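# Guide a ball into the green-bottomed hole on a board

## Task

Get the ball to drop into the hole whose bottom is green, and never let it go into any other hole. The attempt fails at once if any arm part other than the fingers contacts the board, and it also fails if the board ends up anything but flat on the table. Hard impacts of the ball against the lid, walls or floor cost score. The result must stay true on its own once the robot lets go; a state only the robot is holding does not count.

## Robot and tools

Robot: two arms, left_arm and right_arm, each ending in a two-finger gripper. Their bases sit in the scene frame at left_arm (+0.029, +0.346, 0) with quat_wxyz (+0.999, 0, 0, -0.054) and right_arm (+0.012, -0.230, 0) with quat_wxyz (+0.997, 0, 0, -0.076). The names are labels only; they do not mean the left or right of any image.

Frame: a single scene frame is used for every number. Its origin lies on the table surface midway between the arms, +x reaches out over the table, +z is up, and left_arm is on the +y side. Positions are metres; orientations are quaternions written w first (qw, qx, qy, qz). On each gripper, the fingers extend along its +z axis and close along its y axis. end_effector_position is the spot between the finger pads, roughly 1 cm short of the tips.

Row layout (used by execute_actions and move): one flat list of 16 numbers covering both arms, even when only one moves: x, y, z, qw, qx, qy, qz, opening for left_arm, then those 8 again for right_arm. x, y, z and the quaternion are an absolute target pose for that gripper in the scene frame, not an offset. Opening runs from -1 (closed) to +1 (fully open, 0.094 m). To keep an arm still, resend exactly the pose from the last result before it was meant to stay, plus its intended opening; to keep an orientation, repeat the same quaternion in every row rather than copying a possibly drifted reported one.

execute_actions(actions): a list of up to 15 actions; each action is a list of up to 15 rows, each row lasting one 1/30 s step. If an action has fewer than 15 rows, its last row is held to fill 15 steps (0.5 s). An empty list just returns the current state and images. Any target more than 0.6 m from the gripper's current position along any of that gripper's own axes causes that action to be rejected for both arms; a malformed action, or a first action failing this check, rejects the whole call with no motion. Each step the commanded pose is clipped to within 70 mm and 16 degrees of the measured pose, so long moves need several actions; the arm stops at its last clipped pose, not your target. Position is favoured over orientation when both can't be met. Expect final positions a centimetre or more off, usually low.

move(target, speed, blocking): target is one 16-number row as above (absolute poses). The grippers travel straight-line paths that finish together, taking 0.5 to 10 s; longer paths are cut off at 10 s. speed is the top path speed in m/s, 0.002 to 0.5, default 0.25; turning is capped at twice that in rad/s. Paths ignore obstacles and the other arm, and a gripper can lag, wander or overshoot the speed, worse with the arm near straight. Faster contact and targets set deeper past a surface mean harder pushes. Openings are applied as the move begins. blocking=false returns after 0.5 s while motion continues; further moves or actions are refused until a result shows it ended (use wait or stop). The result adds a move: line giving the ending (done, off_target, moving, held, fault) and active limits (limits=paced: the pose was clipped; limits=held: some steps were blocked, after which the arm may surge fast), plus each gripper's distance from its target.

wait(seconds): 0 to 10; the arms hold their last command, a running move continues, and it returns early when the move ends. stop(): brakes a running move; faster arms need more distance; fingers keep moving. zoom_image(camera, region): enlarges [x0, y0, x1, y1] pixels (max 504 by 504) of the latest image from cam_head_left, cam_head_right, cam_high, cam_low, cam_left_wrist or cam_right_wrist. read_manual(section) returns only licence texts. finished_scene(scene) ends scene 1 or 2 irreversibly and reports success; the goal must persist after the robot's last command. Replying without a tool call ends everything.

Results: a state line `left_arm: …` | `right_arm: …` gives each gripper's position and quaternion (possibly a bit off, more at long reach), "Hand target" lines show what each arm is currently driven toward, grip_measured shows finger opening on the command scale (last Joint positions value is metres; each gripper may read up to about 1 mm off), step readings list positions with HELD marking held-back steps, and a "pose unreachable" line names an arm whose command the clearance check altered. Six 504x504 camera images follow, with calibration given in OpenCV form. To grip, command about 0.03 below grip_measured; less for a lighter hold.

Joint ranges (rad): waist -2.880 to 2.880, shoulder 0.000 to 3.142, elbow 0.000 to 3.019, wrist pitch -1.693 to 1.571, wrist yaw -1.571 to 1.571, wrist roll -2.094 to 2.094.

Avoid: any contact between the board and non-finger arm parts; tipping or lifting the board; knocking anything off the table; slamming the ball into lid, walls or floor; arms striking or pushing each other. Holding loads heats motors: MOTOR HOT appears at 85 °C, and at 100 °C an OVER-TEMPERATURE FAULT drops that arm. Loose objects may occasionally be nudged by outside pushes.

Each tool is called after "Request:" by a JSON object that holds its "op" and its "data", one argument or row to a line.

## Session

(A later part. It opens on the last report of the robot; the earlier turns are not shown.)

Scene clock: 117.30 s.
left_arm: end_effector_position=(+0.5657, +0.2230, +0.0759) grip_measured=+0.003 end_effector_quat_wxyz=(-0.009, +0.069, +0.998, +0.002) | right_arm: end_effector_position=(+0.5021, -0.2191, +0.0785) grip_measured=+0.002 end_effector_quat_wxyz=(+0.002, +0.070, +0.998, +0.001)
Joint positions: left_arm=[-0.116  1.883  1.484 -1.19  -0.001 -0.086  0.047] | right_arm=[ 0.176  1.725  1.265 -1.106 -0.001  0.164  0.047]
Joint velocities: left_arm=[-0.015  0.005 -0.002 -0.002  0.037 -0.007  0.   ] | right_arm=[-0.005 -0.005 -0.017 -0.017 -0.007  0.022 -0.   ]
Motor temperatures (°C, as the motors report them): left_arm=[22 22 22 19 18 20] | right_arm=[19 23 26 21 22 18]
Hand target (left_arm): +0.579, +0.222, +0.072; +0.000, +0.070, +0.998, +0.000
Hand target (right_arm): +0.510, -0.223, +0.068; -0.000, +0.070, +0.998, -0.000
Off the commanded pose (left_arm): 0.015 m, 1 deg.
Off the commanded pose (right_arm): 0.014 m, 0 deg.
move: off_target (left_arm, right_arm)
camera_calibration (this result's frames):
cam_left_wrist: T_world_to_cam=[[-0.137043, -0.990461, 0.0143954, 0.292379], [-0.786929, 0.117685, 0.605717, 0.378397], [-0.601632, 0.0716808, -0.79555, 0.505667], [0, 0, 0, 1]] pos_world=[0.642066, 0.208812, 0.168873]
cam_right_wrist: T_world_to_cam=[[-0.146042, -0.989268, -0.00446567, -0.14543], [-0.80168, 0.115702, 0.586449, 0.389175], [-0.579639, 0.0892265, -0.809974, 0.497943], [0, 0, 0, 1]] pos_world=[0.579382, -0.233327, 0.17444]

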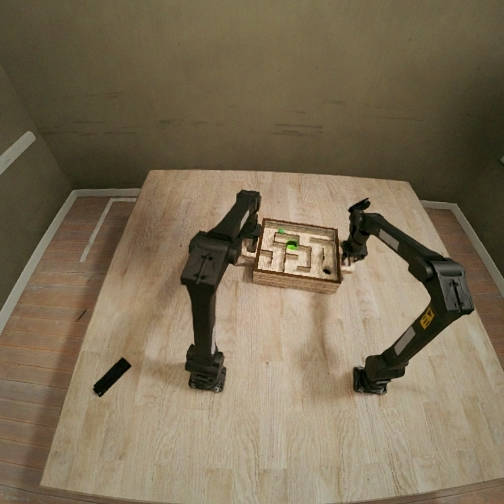

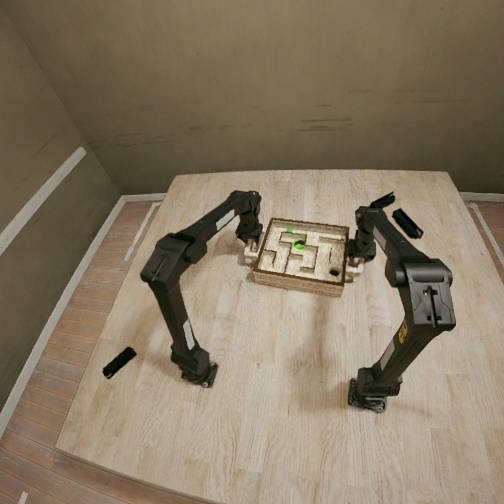

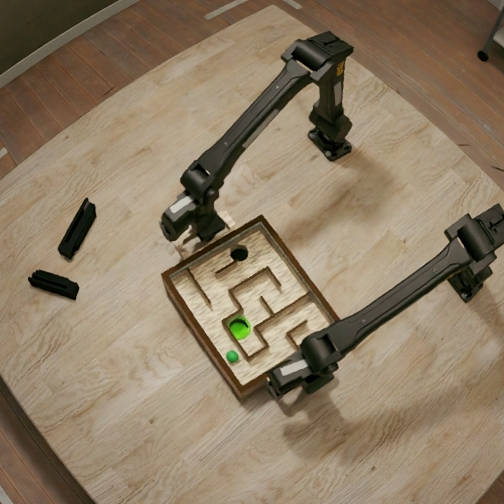

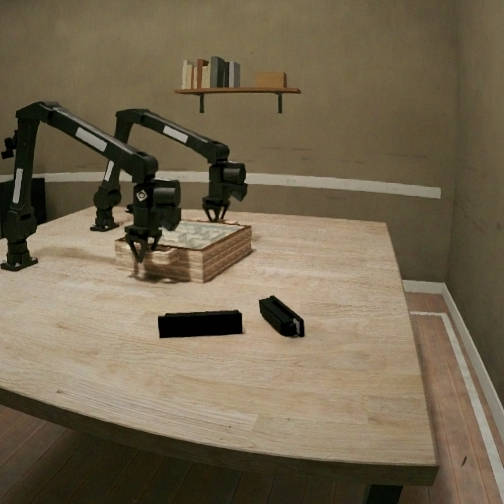

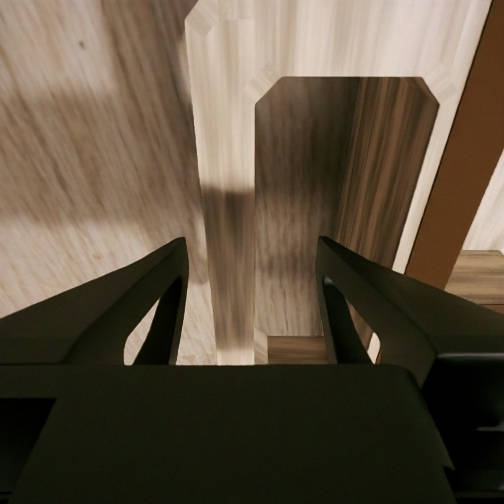

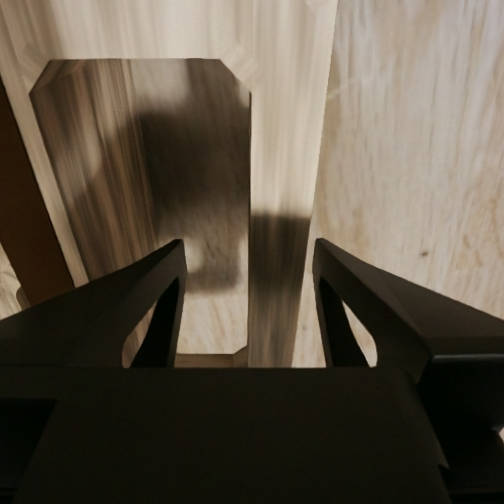

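Request:
{"op": "move", "data": {
  "target": [0.58,0.230,0.070,0,0.07,0.998,0,0,0.51,-0.232,0.072,0,0.07,0.998,0,0],
  "speed": 0.05
}}

Request:
{"op": "move", "data": {
  "target": [0.58,0.230,0.070,0,0.07,0.998,0,-1,0.51,-0.232,0.072,0,0.07,0.998,0,-1]
}}

Request:
{"op": "zoom_image", "data": {
  "camera": "cam_low",
  "region": [90, 170, 290, 300]
}}

Scene clock: 124.40 s.
left_arm: end_effector_position=(+0.5682, +0.2268, +0.0759) grip_measured=+0.003 end_effector_quat_wxyz=(-0.006, +0.072, +0.997, +0.001) | right_arm: end_effector_position=(+0.5022, -0.2290, +0.0785) grip_measured=+0.002 end_effector_quat_wxyz=(+0.002, +0.074, +0.997, +0.001)
Joint positions: left_arm=[-0.108  1.883  1.484 -1.184 -0.001 -0.073  0.047] | right_arm=[ 0.156  1.725  1.265 -1.106 -0.001  0.151  0.047]
Joint velocities: left_arm=[-0.005 -0.015 -0.032 -0.007  0.007  0.022  0.   ] | right_arm=[-0.024 -0.005  0.007  0.007 -0.007  0.066  0.   ]
Motor temperatures (°C, as the motors report them): left_arm=[22 22 22 19 18 20] | right_arm=[19 23 26 21 22 18]
Hand target (left_arm): +0.580, +0.230, +0.070; +0.000, +0.070, +0.998, -0.000
Hand target (right_arm): +0.510, -0.232, +0.072; +0.000, +0.070, +0.998, -0.000
Off the commanded pose (left_arm): 0.014 m, 1 deg.
Off the commanded pose (right_arm): 0.011 m, 0 deg.
move: off_target (left_arm, right_arm)
camera_calibration (this result's frames):
cam_left_wrist: T_world_to_cam=[[-0.142422, -0.989691, 0.0151057, 0.299265], [-0.790073, 0.122862, 0.600575, 0.380922], [-0.596239, 0.0736002, -0.799426, 0.503662], [0, 0, 0, 1]] pos_world=[0.643881, 0.212309, 0.169348]
cam_right_wrist: T_world_to_cam=[[-0.152832, -0.988242, -0.004412, -0.151578], [-0.800873, 0.121237, 0.586433, 0.391289], [-0.579003, 0.0931591, -0.809986, 0.499484], [0, 0, 0, 1]] pos_world=[0.57941, -0.243766, 0.174441]

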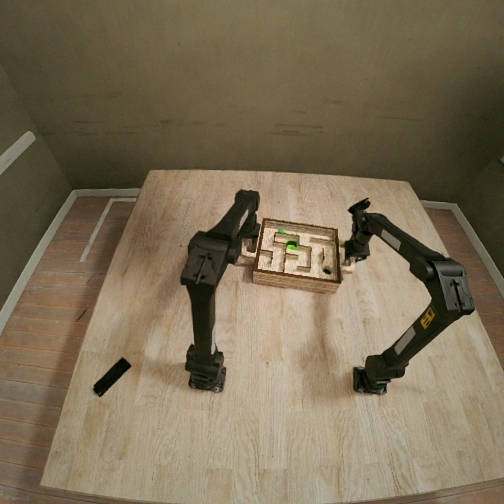

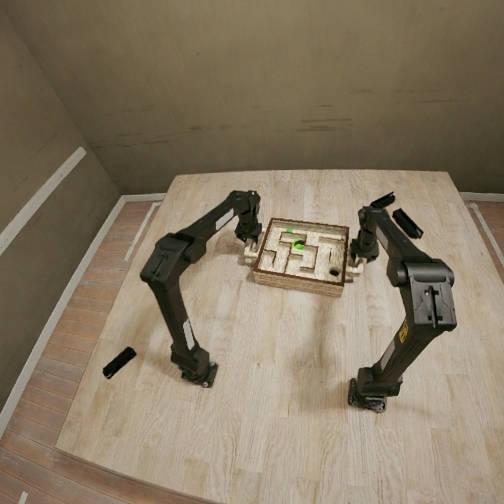

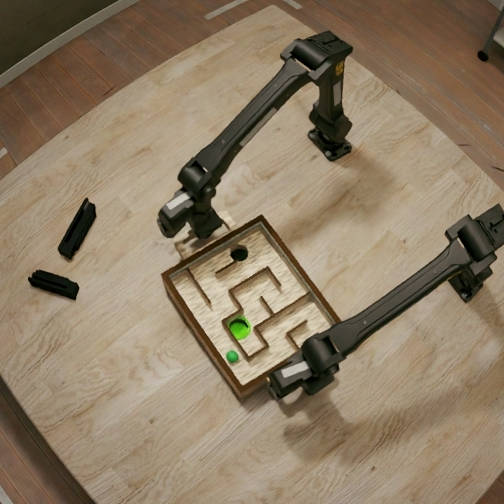

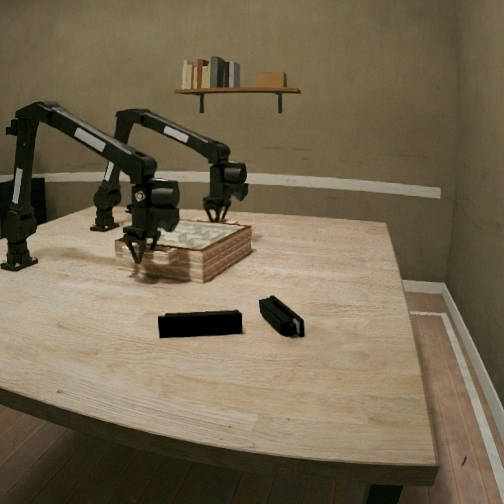

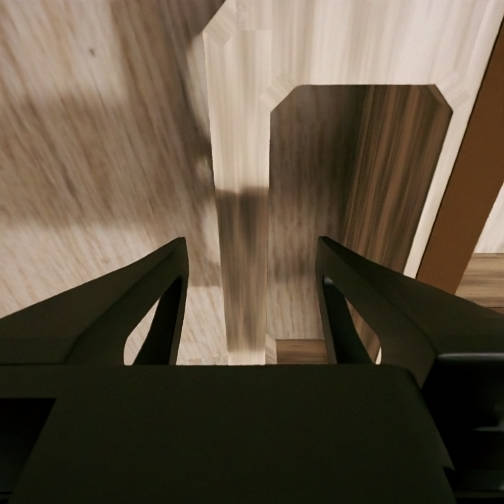

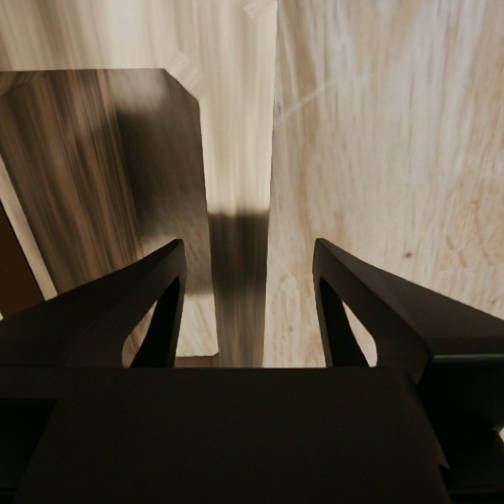

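Scene clock: 125.10 s.
left_arm: end_effector_position=(+0.5684, +0.2272, +0.0759) grip_measured=-0.714 end_effector_quat_wxyz=(-0.006, +0.070, +0.998, +0.001) | right_arm: end_effector_position=(+0.5024, -0.2277, +0.0785) grip_measured=-0.700 end_effector_quat_wxyz=(+0.002, +0.074, +0.997, +0.003)
Joint positions: left_arm=[-0.107  1.883  1.484 -1.183  0.    -0.075  0.013] | right_arm=[ 0.156  1.725  1.265 -1.105 -0.006  0.152  0.014]
Joint velocities: left_arm=[ 0.005  0.005 -0.017  0.007 -0.022 -0.095  0.   ] | right_arm=[-0.005 -0.005  0.007 -0.007 -0.037 -0.066 -0.   ]
Motor temperatures (°C, as the motors report them): left_arm=[22 22 22 19 18 20] | right_arm=[19 23 26 21 22 18]
Hand target (left_arm): +0.580, +0.230, +0.070; +0.000, +0.070, +0.998, -0.000
Hand target (right_arm): +0.510, -0.232, +0.072; +0.000, +0.070, +0.998, +0.000
Off the commanded pose (left_arm): 0.013 m, 1 deg.
Off the commanded pose (right_arm): 0.011 m, 1 deg.
move: off_target (left_arm, right_arm)
camera_calibration (this result's frames):
cam_left_wrist: T_world_to_cam=[[-0.139773, -0.990056, 0.0158772, 0.298276], [-0.790528, 0.121231, 0.600307, 0.381672], [-0.596262, 0.0713553, -0.799612, 0.504283], [0, 0, 0, 1]] pos_world=[0.644098, 0.213056, 0.169375]
cam_right_wrist: T_world_to_cam=[[-0.153556, -0.988091, -0.00981209, -0.14945], [-0.801217, 0.118691, 0.586485, 0.390865], [-0.578336, 0.09792, -0.809901, 0.500215], [0, 0, 0, 1]] pos_world=[0.57951, -0.243043, 0.174422]

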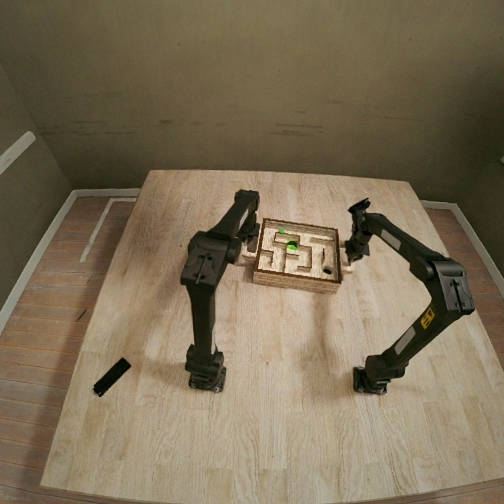

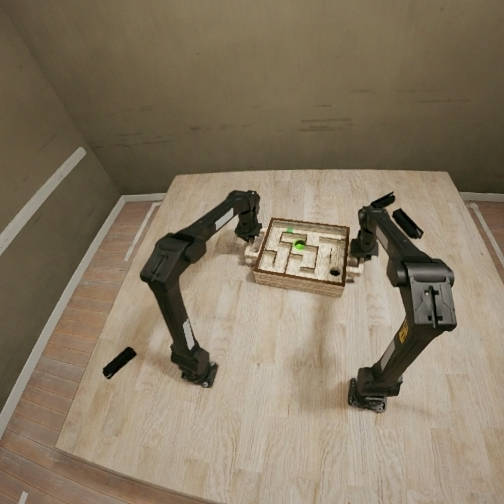

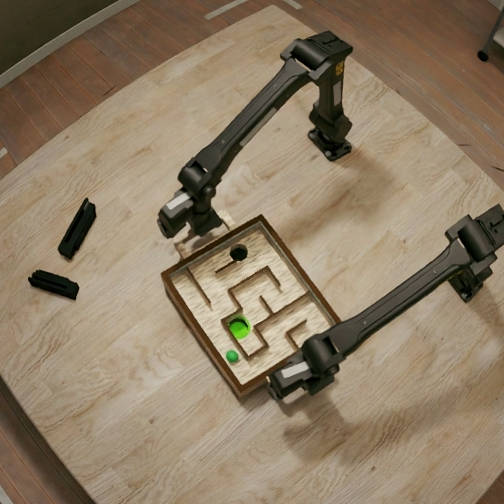

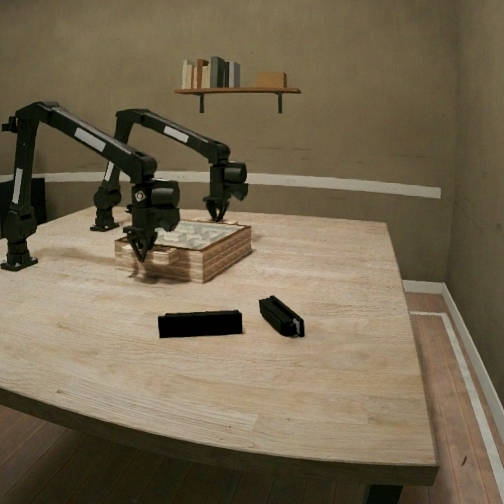

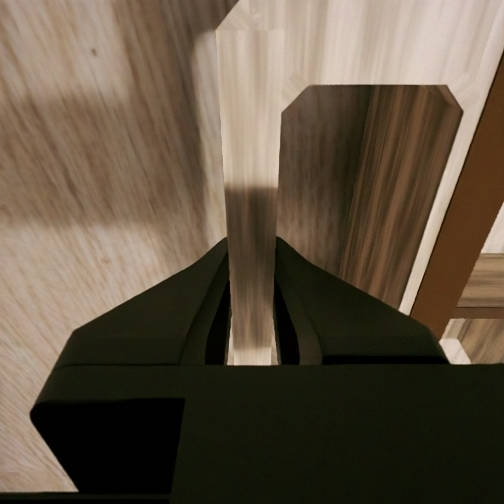

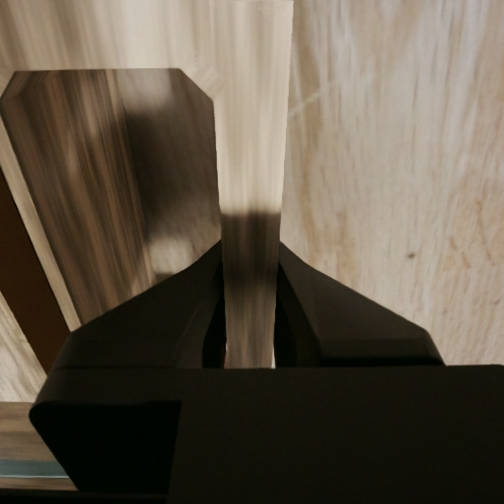

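Region (90, 170, 290, 300) of cam_low's 504x504 image, scaled by 2.520, with more detail than that image has; it fills the top 328 rows of this view, and the rest is white.

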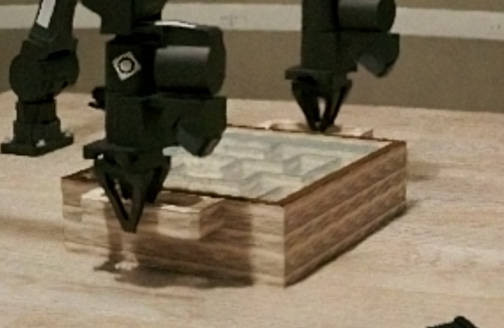

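Request:
{"op": "move", "data": {
  "target": [0.575,0.228,0.11,-0.01,0.07,0.998,-0.01,-1,0.507,-0.229,0.122,-0.01,0.07,0.998,-0.01,-1],
  "speed": 0.03
}}

Request:
{"op": "zoom_image", "data": {
  "camera": "cam_high",
  "region": [150, 200, 360, 410]
}}

Request:
{"op": "zoom_image", "data": {
  "camera": "cam_low",
  "region": [90, 170, 290, 300]
}}

Scene clock: 137.33 s.
left_arm: end_effector_position=(+0.5584, +0.2257, +0.0813) grip_measured=-0.714 end_effector_quat_wxyz=(-0.030, +0.073, +0.997, -0.006) | right_arm: end_effector_position=(+0.4885, -0.2291, +0.0897) grip_measured=-0.700 end_effector_quat_wxyz=(-0.036, +0.079, +0.996, -0.004)
Joint positions: left_arm=[-0.107  1.883  1.498 -1.244  0.021 -0.069  0.013] | right_arm=[ 0.157  1.725  1.295 -1.213  0.002  0.163  0.014]
Joint velocities: left_arm=[-0.015  0.005 -0.002  0.002  0.007 -0.11   0.   ] | right_arm=[-0.005 -0.015 -0.012  0.012  0.037  0.007  0.001]
Motor temperatures (°C, as the motors report them): left_arm=[22 22 22 19 18 20] | right_arm=[19 23 27 21 22 18]
Hand target (left_arm): +0.574, +0.228, +0.110; -0.009, +0.070, +0.997, -0.010
Hand target (right_arm): +0.505, -0.229, +0.122; -0.009, +0.070, +0.997, -0.010
Off the commanded pose (left_arm): 0.033 m, 2 deg.
Off the commanded pose (right_arm): 0.037 m, 3 deg.
move: off_target (left_arm, right_arm)
camera_calibration (this result's frames):
cam_left_wrist: T_world_to_cam=[[-0.143443, -0.989076, 0.0339455, 0.295597], [-0.7587, 0.131927, 0.637942, 0.347422], [-0.635452, 0.0657541, -0.769336, 0.523439], [0, 0, 0, 1]] pos_world=[0.638611, 0.212115, 0.171031]
cam_right_wrist: T_world_to_cam=[[-0.163389, -0.986496, 0.011384, -0.149513], [-0.752492, 0.132077, 0.645222, 0.347328], [-0.638013, 0.0968555, -0.76391, 0.526129], [0, 0, 0, 1]] pos_world=[0.57261, -0.244326, 0.179514]

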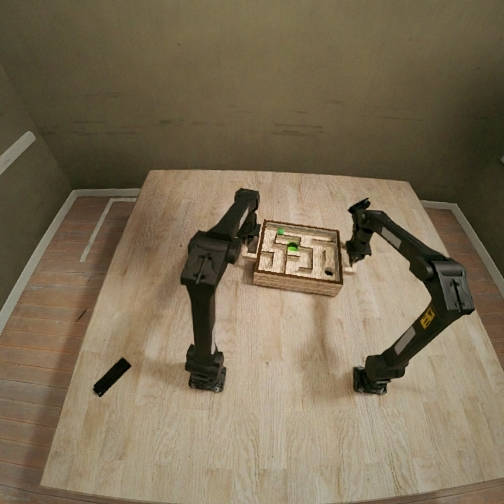

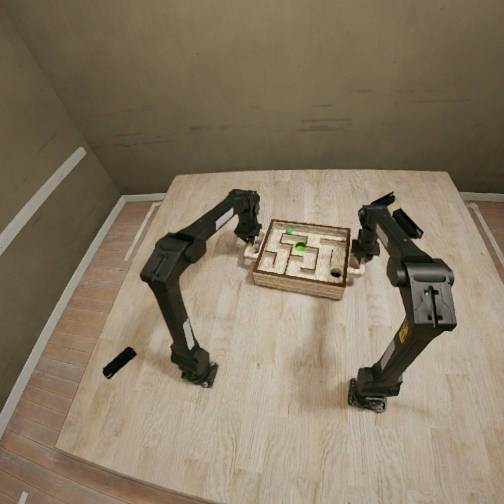

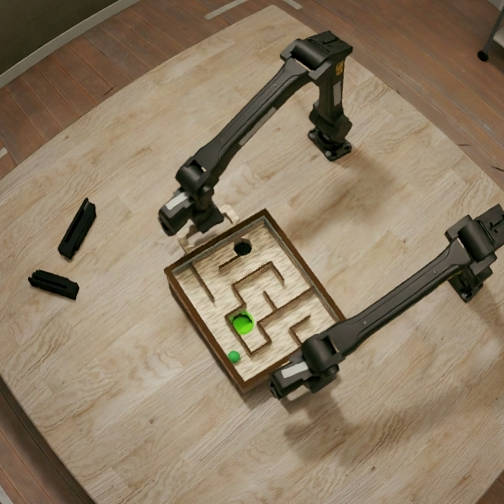

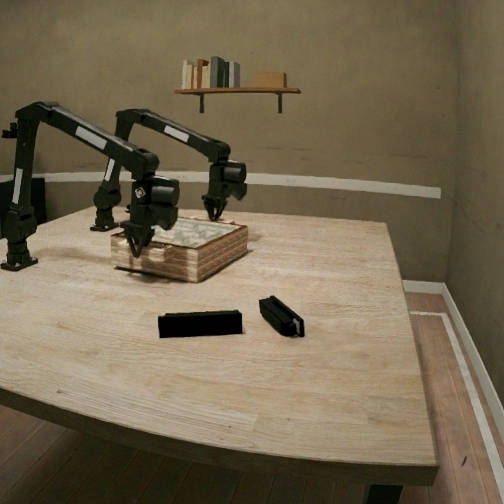

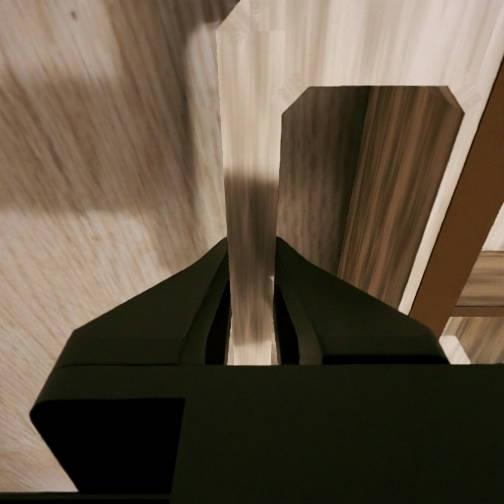

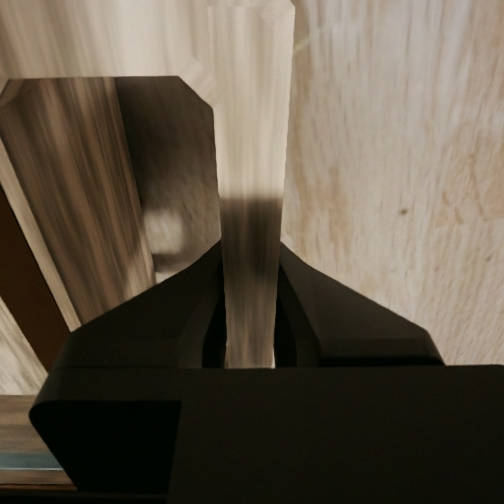

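Region (150, 200, 360, 410) of cam_high's 504x504 image, scaled by 2.400, with more detail than that image has.

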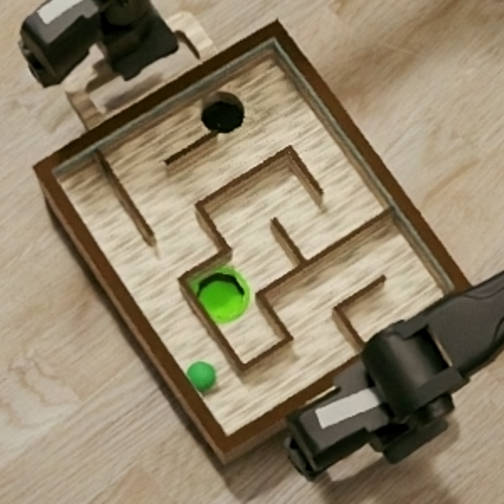

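Region (90, 170, 290, 300) of cam_low's 504x504 image, scaled by 2.520, with more detail than that image has; it fills the top 328 rows of this view, and the rest is white.

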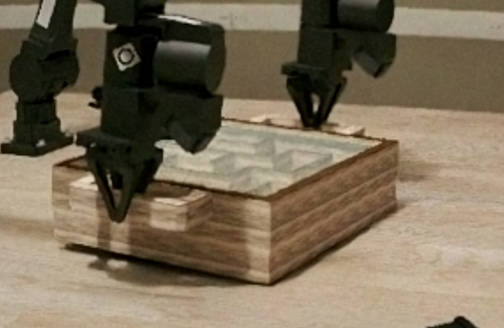

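Request:
{"op": "move", "data": {
  "target": [0.585,0.228,0.15,0.0,0.07,0.998,-0.01,-1,0.515,-0.229,0.16,0.0,0.07,0.998,-0.01,-1],
  "speed": 0.04
}}

Request:
{"op": "zoom_image", "data": {
  "camera": "cam_low",
  "region": [90, 170, 290, 300]
}}

Scene clock: 144.17 s.
left_arm: end_effector_position=(+0.5563, +0.2264, +0.1006) grip_measured=-0.714 end_effector_quat_wxyz=(-0.049, +0.070, +0.996, -0.005) | right_arm: end_effector_position=(+0.4882, -0.2286, +0.1106) grip_measured=-0.700 end_effector_quat_wxyz=(-0.054, +0.076, +0.996, -0.006)
Joint positions: left_arm=[-0.105  1.883  1.55  -1.334  0.024 -0.071  0.013] | right_arm=[ 0.158  1.725  1.352 -1.306  0.003  0.158  0.014]
Joint velocities: left_arm=[-0.015 -0.005  0.002 -0.012 -0.007 -0.051 -0.   ] | right_arm=[-0.015  0.005  0.007  0.002  0.022  0.022  0.   ]
Motor temperatures (°C, as the motors report them): left_arm=[22 22 23 19 18 20] | right_arm=[19 23 28 21 22 18]
Hand target (left_arm): +0.583, +0.229, +0.150; +0.001, +0.070, +0.997, -0.010
Hand target (right_arm): +0.510, -0.229, +0.160; +0.000, +0.070, +0.998, -0.010
Off the commanded pose (left_arm): 0.057 m, 6 deg.
Off the commanded pose (right_arm): 0.056 m, 6 deg.
move: off_target (left_arm, right_arm)
camera_calibration (this result's frames):
cam_left_wrist: T_world_to_cam=[[-0.138179, -0.989821, 0.0340703, 0.292625], [-0.734963, 0.125538, 0.666385, 0.318823], [-0.663879, 0.0670398, -0.744829, 0.549953], [0, 0, 0, 1]] pos_world=[0.639861, 0.212753, 0.187193]
cam_right_wrist: T_world_to_cam=[[-0.156836, -0.987474, 0.0172481, -0.153389], [-0.729663, 0.127623, 0.671792, 0.318487], [-0.665578, 0.0927758, -0.740539, 0.551849], [0, 0, 0, 1]] pos_world=[0.57563, -0.243312, 0.197354]

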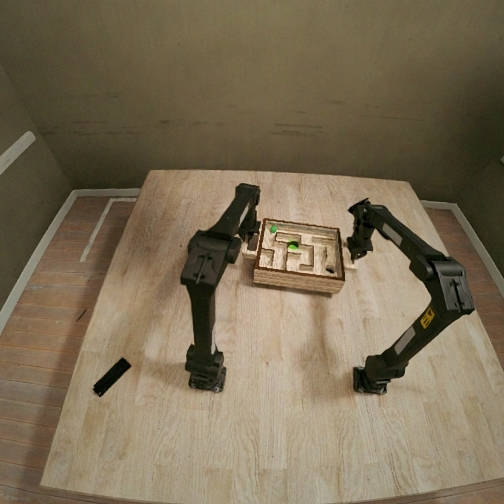

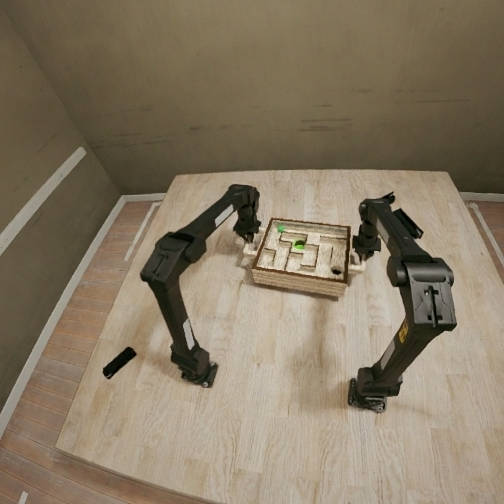

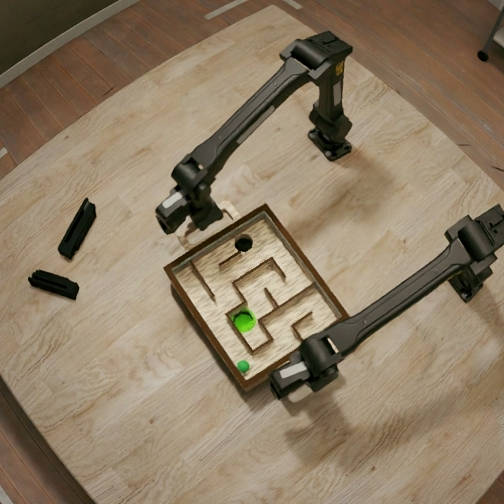

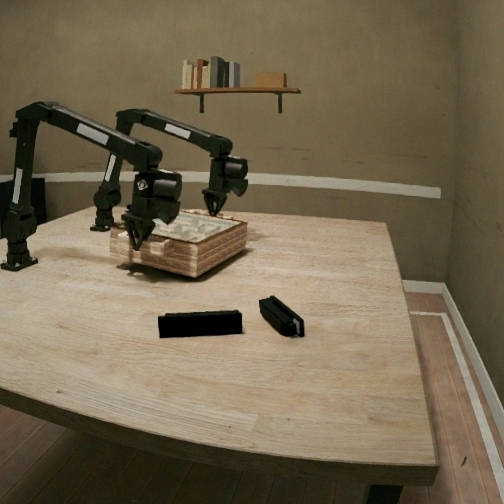

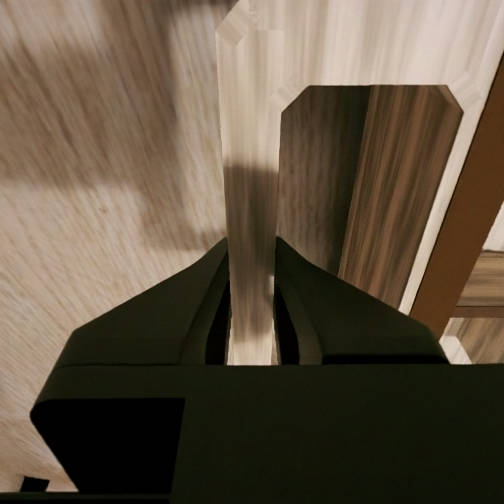

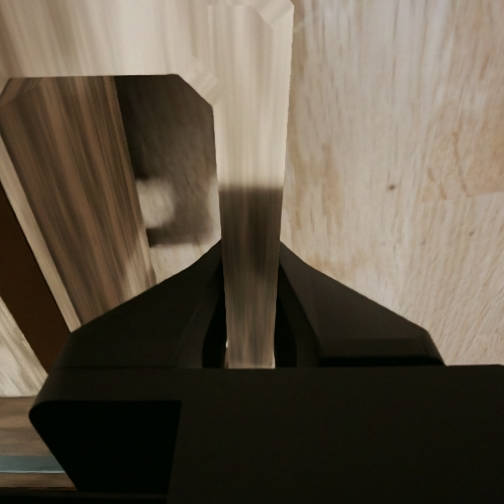

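Region (90, 170, 290, 300) of cam_low's 504x504 image, scaled by 2.520, with more detail than that image has; it fills the top 328 rows of this view, and the rest is white.

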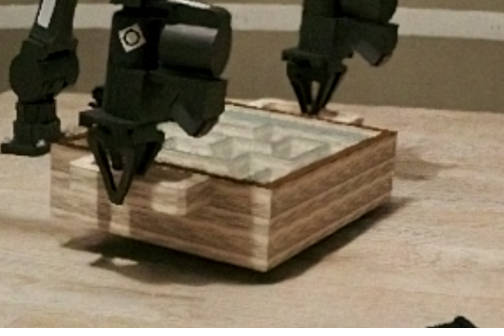

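Request:
{"op": "move", "data": {
  "target": [0.565,0.228,0.16,0.03,0.07,0.997,-0.01,-1,0.497,-0.229,0.168,0.03,0.07,0.997,-0.01,-1],
  "speed": 0.1
}}

Request:
{"op": "zoom_image", "data": {
  "camera": "cam_low",
  "region": [90, 150, 290, 300]
}}

Scene clock: 151.17 s.
left_arm: end_effector_position=(+0.5542, +0.2273, +0.1249) grip_measured=-0.714 end_effector_quat_wxyz=(-0.013, +0.070, +0.997, -0.009) | right_arm: end_effector_position=(+0.4857, -0.2279, +0.1352) grip_measured=-0.700 end_effector_quat_wxyz=(-0.013, +0.075, +0.997, -0.005)
Joint positions: left_arm=[-0.105  1.812  1.516 -1.297  0.022 -0.073  0.013] | right_arm=[ 0.161  1.647  1.322 -1.273  0.008  0.159  0.014]
Joint velocities: left_arm=[ 0.005 -0.015 -0.002 -0.007  0.007 -0.095  0.   ] | right_arm=[-0.005 -0.005 -0.007 -0.007 -0.051 -0.051  0.   ]
Motor temperatures (°C, as the motors report them): left_arm=[22 22 24 19 18 20] | right_arm=[19 23 29 21 22 18]
Hand target (left_arm): +0.565, +0.228, +0.159; +0.030, +0.071, +0.997, -0.010
Hand target (right_arm): +0.495, -0.229, +0.168; +0.030, +0.069, +0.997, -0.010
Off the commanded pose (left_arm): 0.037 m, 5 deg.
Off the commanded pose (right_arm): 0.035 m, 5 deg.
move: off_target (left_arm, right_arm)
camera_calibration (this result's frames):
cam_left_wrist: T_world_to_cam=[[-0.138993, -0.989597, 0.0371333, 0.29237], [-0.781191, 0.132613, 0.610045, 0.332042], [-0.608623, 0.0557839, -0.791496, 0.544422], [0, 0, 0, 1]] pos_world=[0.631373, 0.214925, 0.217491]
cam_right_wrist: T_world_to_cam=[[-0.154921, -0.987883, 0.00928281, -0.153481], [-0.78217, 0.12839, 0.609694, 0.334059], [-0.603498, 0.0871938, -0.792583, 0.543883], [0, 0, 0, 1]] pos_world=[0.565746, -0.241934, 0.228823]

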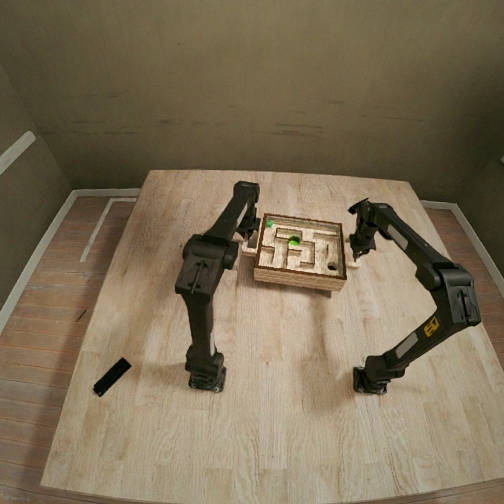

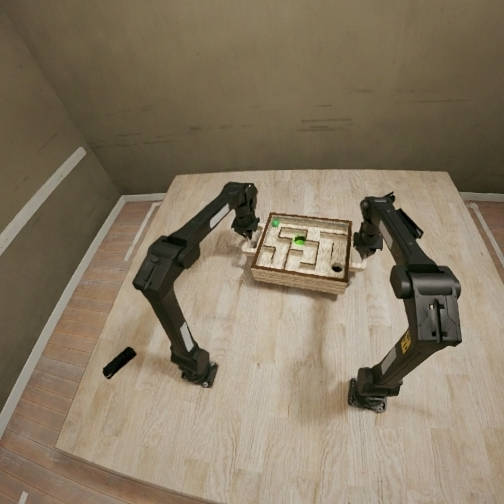

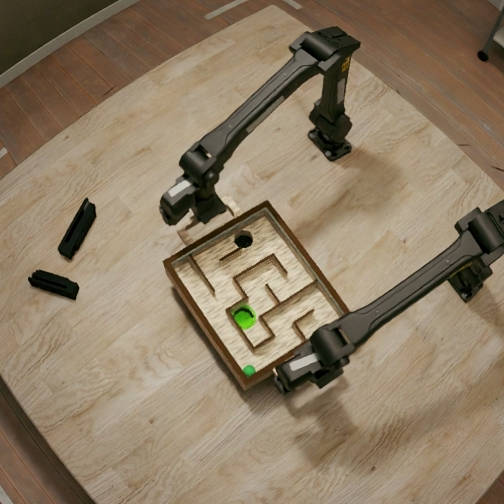

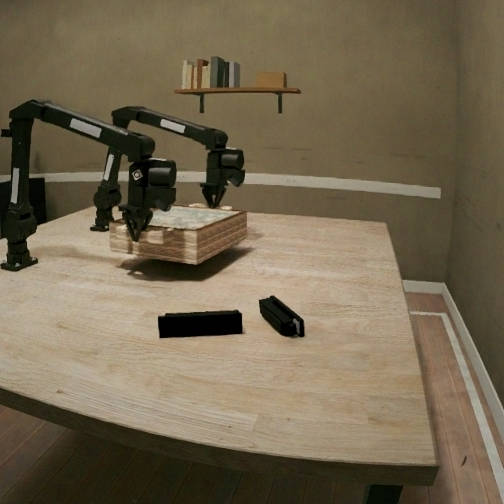

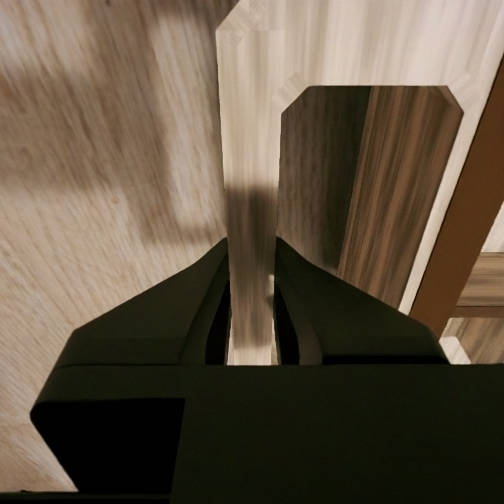

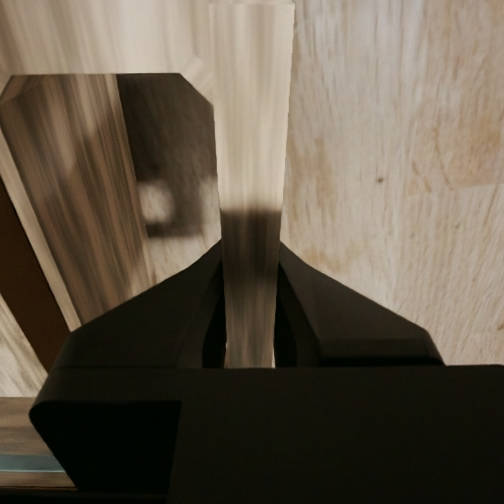

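Region (90, 150, 290, 300) of cam_low's 504x504 image, scaled by 2.520, with more detail than that image has; it fills the top 378 rows of this view, and the rest is white.

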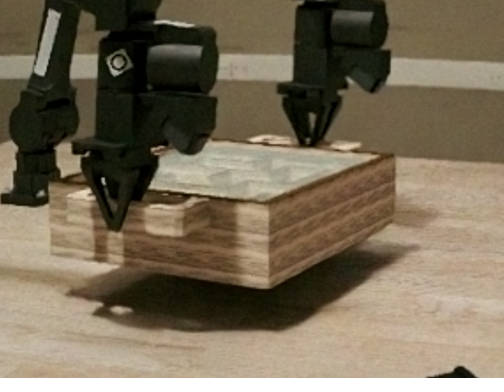

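Request:
{"op": "move", "data": {
  "target": [0.565,0.228,0.172,0.03,0.07,0.997,0.015,-1,0.497,-0.229,0.15,0.03,0.07,0.997,0.015,-1],
  "speed": 0.03
}}

Request:
{"op": "wait", "data": {
  "seconds": 2
}}

Scene clock: 166.03 s.
left_arm: end_effector_position=(+0.5487, +0.2326, +0.1226) grip_measured=-0.714 end_effector_quat_wxyz=(-0.016, +0.068, +0.998, +0.012) | right_arm: end_effector_position=(+0.4830, -0.2225, +0.1216) grip_measured=-0.700 end_effector_quat_wxyz=(-0.013, +0.074, +0.997, +0.012)
Joint positions: left_arm=[-0.111  1.806  1.501 -1.302 -0.018 -0.084  0.013] | right_arm=[ 0.16   1.651  1.289 -1.232 -0.027  0.155  0.014]
Joint velocities: left_arm=[-0.005  0.005 -0.022 -0.012  0.022 -0.037 -0.001] | right_arm=[ 0.005  0.005 -0.017 -0.012  0.037  0.081 -0.   ]
Motor temperatures (°C, as the motors report them): left_arm=[22 23 24 19 18 20] | right_arm=[19 24 28 21 22 18]
Hand target (left_arm): +0.563, +0.228, +0.171; +0.030, +0.070, +0.997, +0.015
Hand target (right_arm): +0.496, -0.229, +0.150; +0.030, +0.070, +0.997, +0.014
Off the commanded pose (left_arm): 0.052 m, 5 deg.
Off the commanded pose (right_arm): 0.032 m, 5 deg.
move: off_target (left_arm, right_arm)
camera_calibration (this result's frames):
cam_left_wrist: T_world_to_cam=[[-0.134788, -0.990866, -0.00416797, 0.300025], [-0.778751, 0.103331, 0.618764, 0.332813], [-0.612682, 0.0866475, -0.785566, 0.533244], [0, 0, 0, 1]] pos_world=[0.626327, 0.21669, 0.214216]
cam_right_wrist: T_world_to_cam=[[-0.153492, -0.987818, -0.0256035, -0.144867], [-0.784268, 0.106019, 0.611297, 0.335406], [-0.601136, 0.113909, -0.790987, 0.535617], [0, 0, 0, 1]] pos_world=[0.562791, -0.239673, 0.214924]

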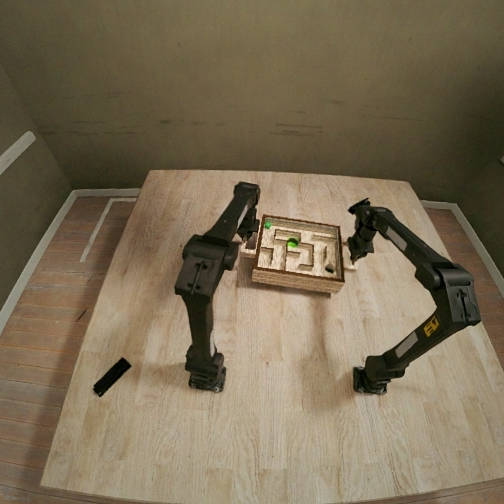

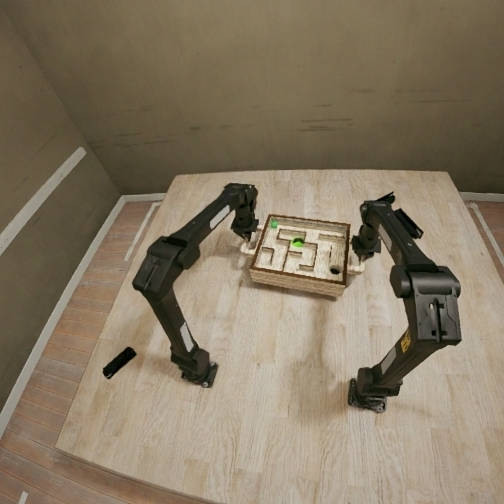

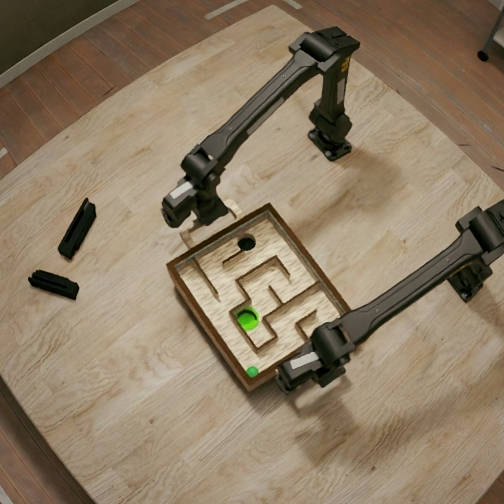

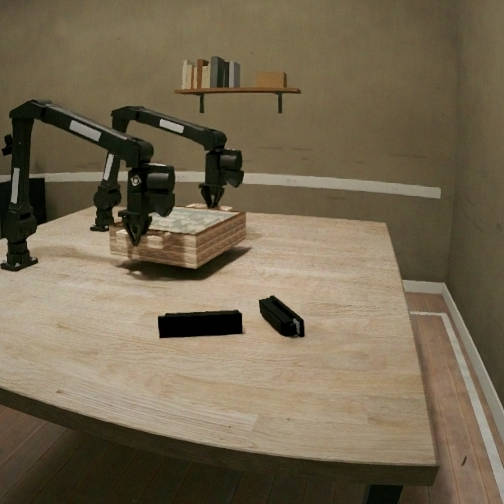

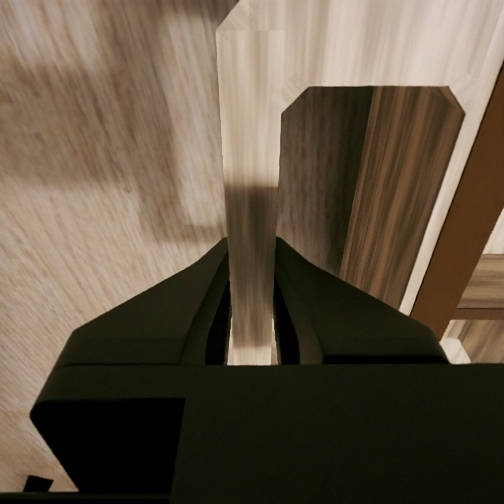

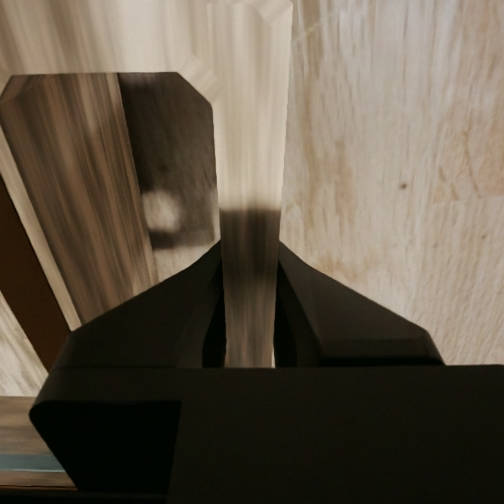

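Scene clock: 168.03 s.
left_arm: end_effector_position=(+0.5487, +0.2326, +0.1226) grip_measured=-0.714 end_effector_quat_wxyz=(-0.016, +0.068, +0.998, +0.012) | right_arm: end_effector_position=(+0.4830, -0.2225, +0.1216) grip_measured=-0.700 end_effector_quat_wxyz=(-0.013, +0.074, +0.997, +0.012)
Joint positions: left_arm=[-0.111  1.806  1.501 -1.302 -0.018 -0.084  0.013] | right_arm=[ 0.16   1.651  1.289 -1.232 -0.027  0.155  0.014]
Joint velocities: left_arm=[-0.015 -0.005 -0.007  0.002 -0.066 -0.066  0.   ] | right_arm=[ 0.005 -0.005 -0.007 -0.007 -0.007  0.007  0.   ]
Motor temperatures (°C, as the motors report them): left_arm=[22 23 24 19 18 20] | right_arm=[19 24 28 21 22 18]
Hand target (left_arm): +0.563, +0.228, +0.171; +0.030, +0.070, +0.997, +0.015
Hand target (right_arm): +0.496, -0.229, +0.150; +0.030, +0.070, +0.997, +0.014
Off the commanded pose (left_arm): 0.052 m, 5 deg.
Off the commanded pose (right_arm): 0.032 m, 5 deg.
wait: 2.00 s; at rest by 0.17 s
camera_calibration (this result's frames):
cam_left_wrist: T_world_to_cam=[[-0.134788, -0.990866, -0.00416797, 0.300025], [-0.778751, 0.103331, 0.618764, 0.332813], [-0.612682, 0.0866475, -0.785566, 0.533244], [0, 0, 0, 1]] pos_world=[0.626327, 0.21669, 0.214216]
cam_right_wrist: T_world_to_cam=[[-0.153115, -0.987876, -0.0256139, -0.14506], [-0.784315, 0.105714, 0.61129, 0.335361], [-0.601171, 0.113687, -0.790992, 0.535585], [0, 0, 0, 1]] pos_world=[0.562796, -0.239643, 0.214925]

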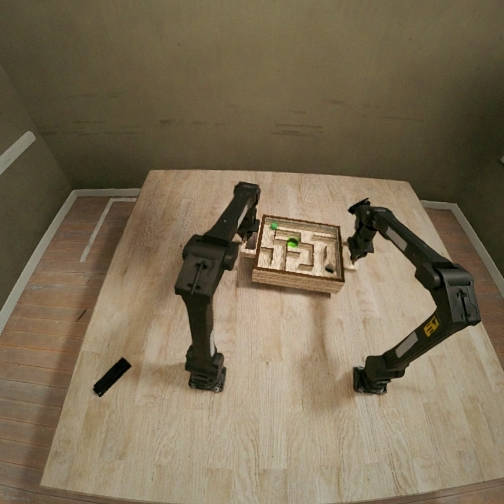

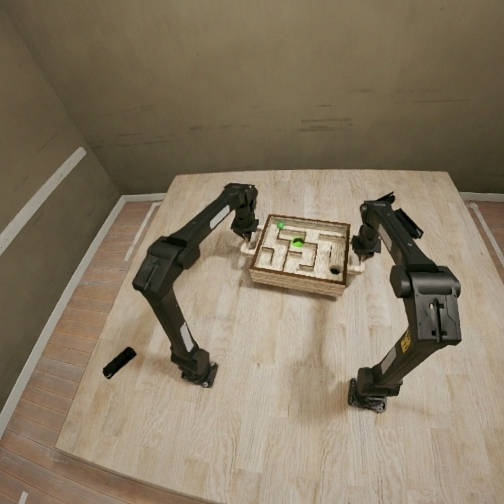

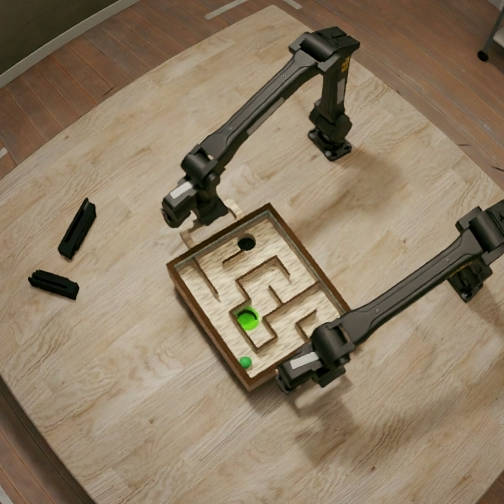

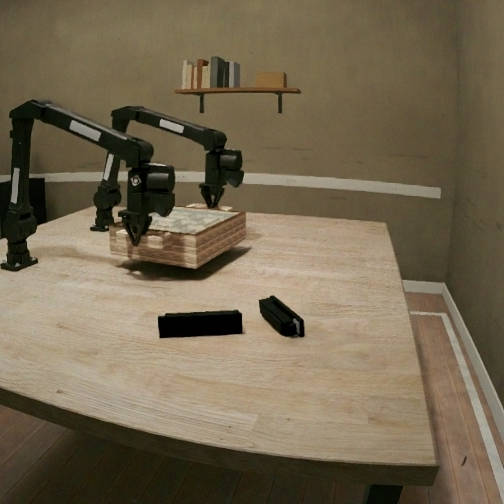

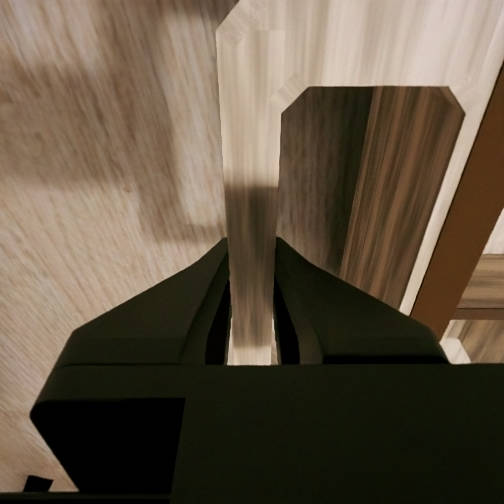

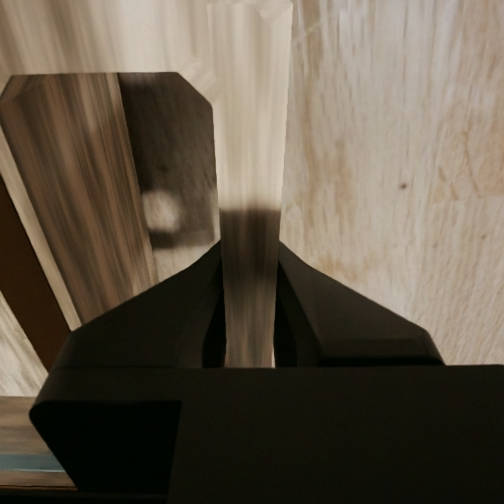

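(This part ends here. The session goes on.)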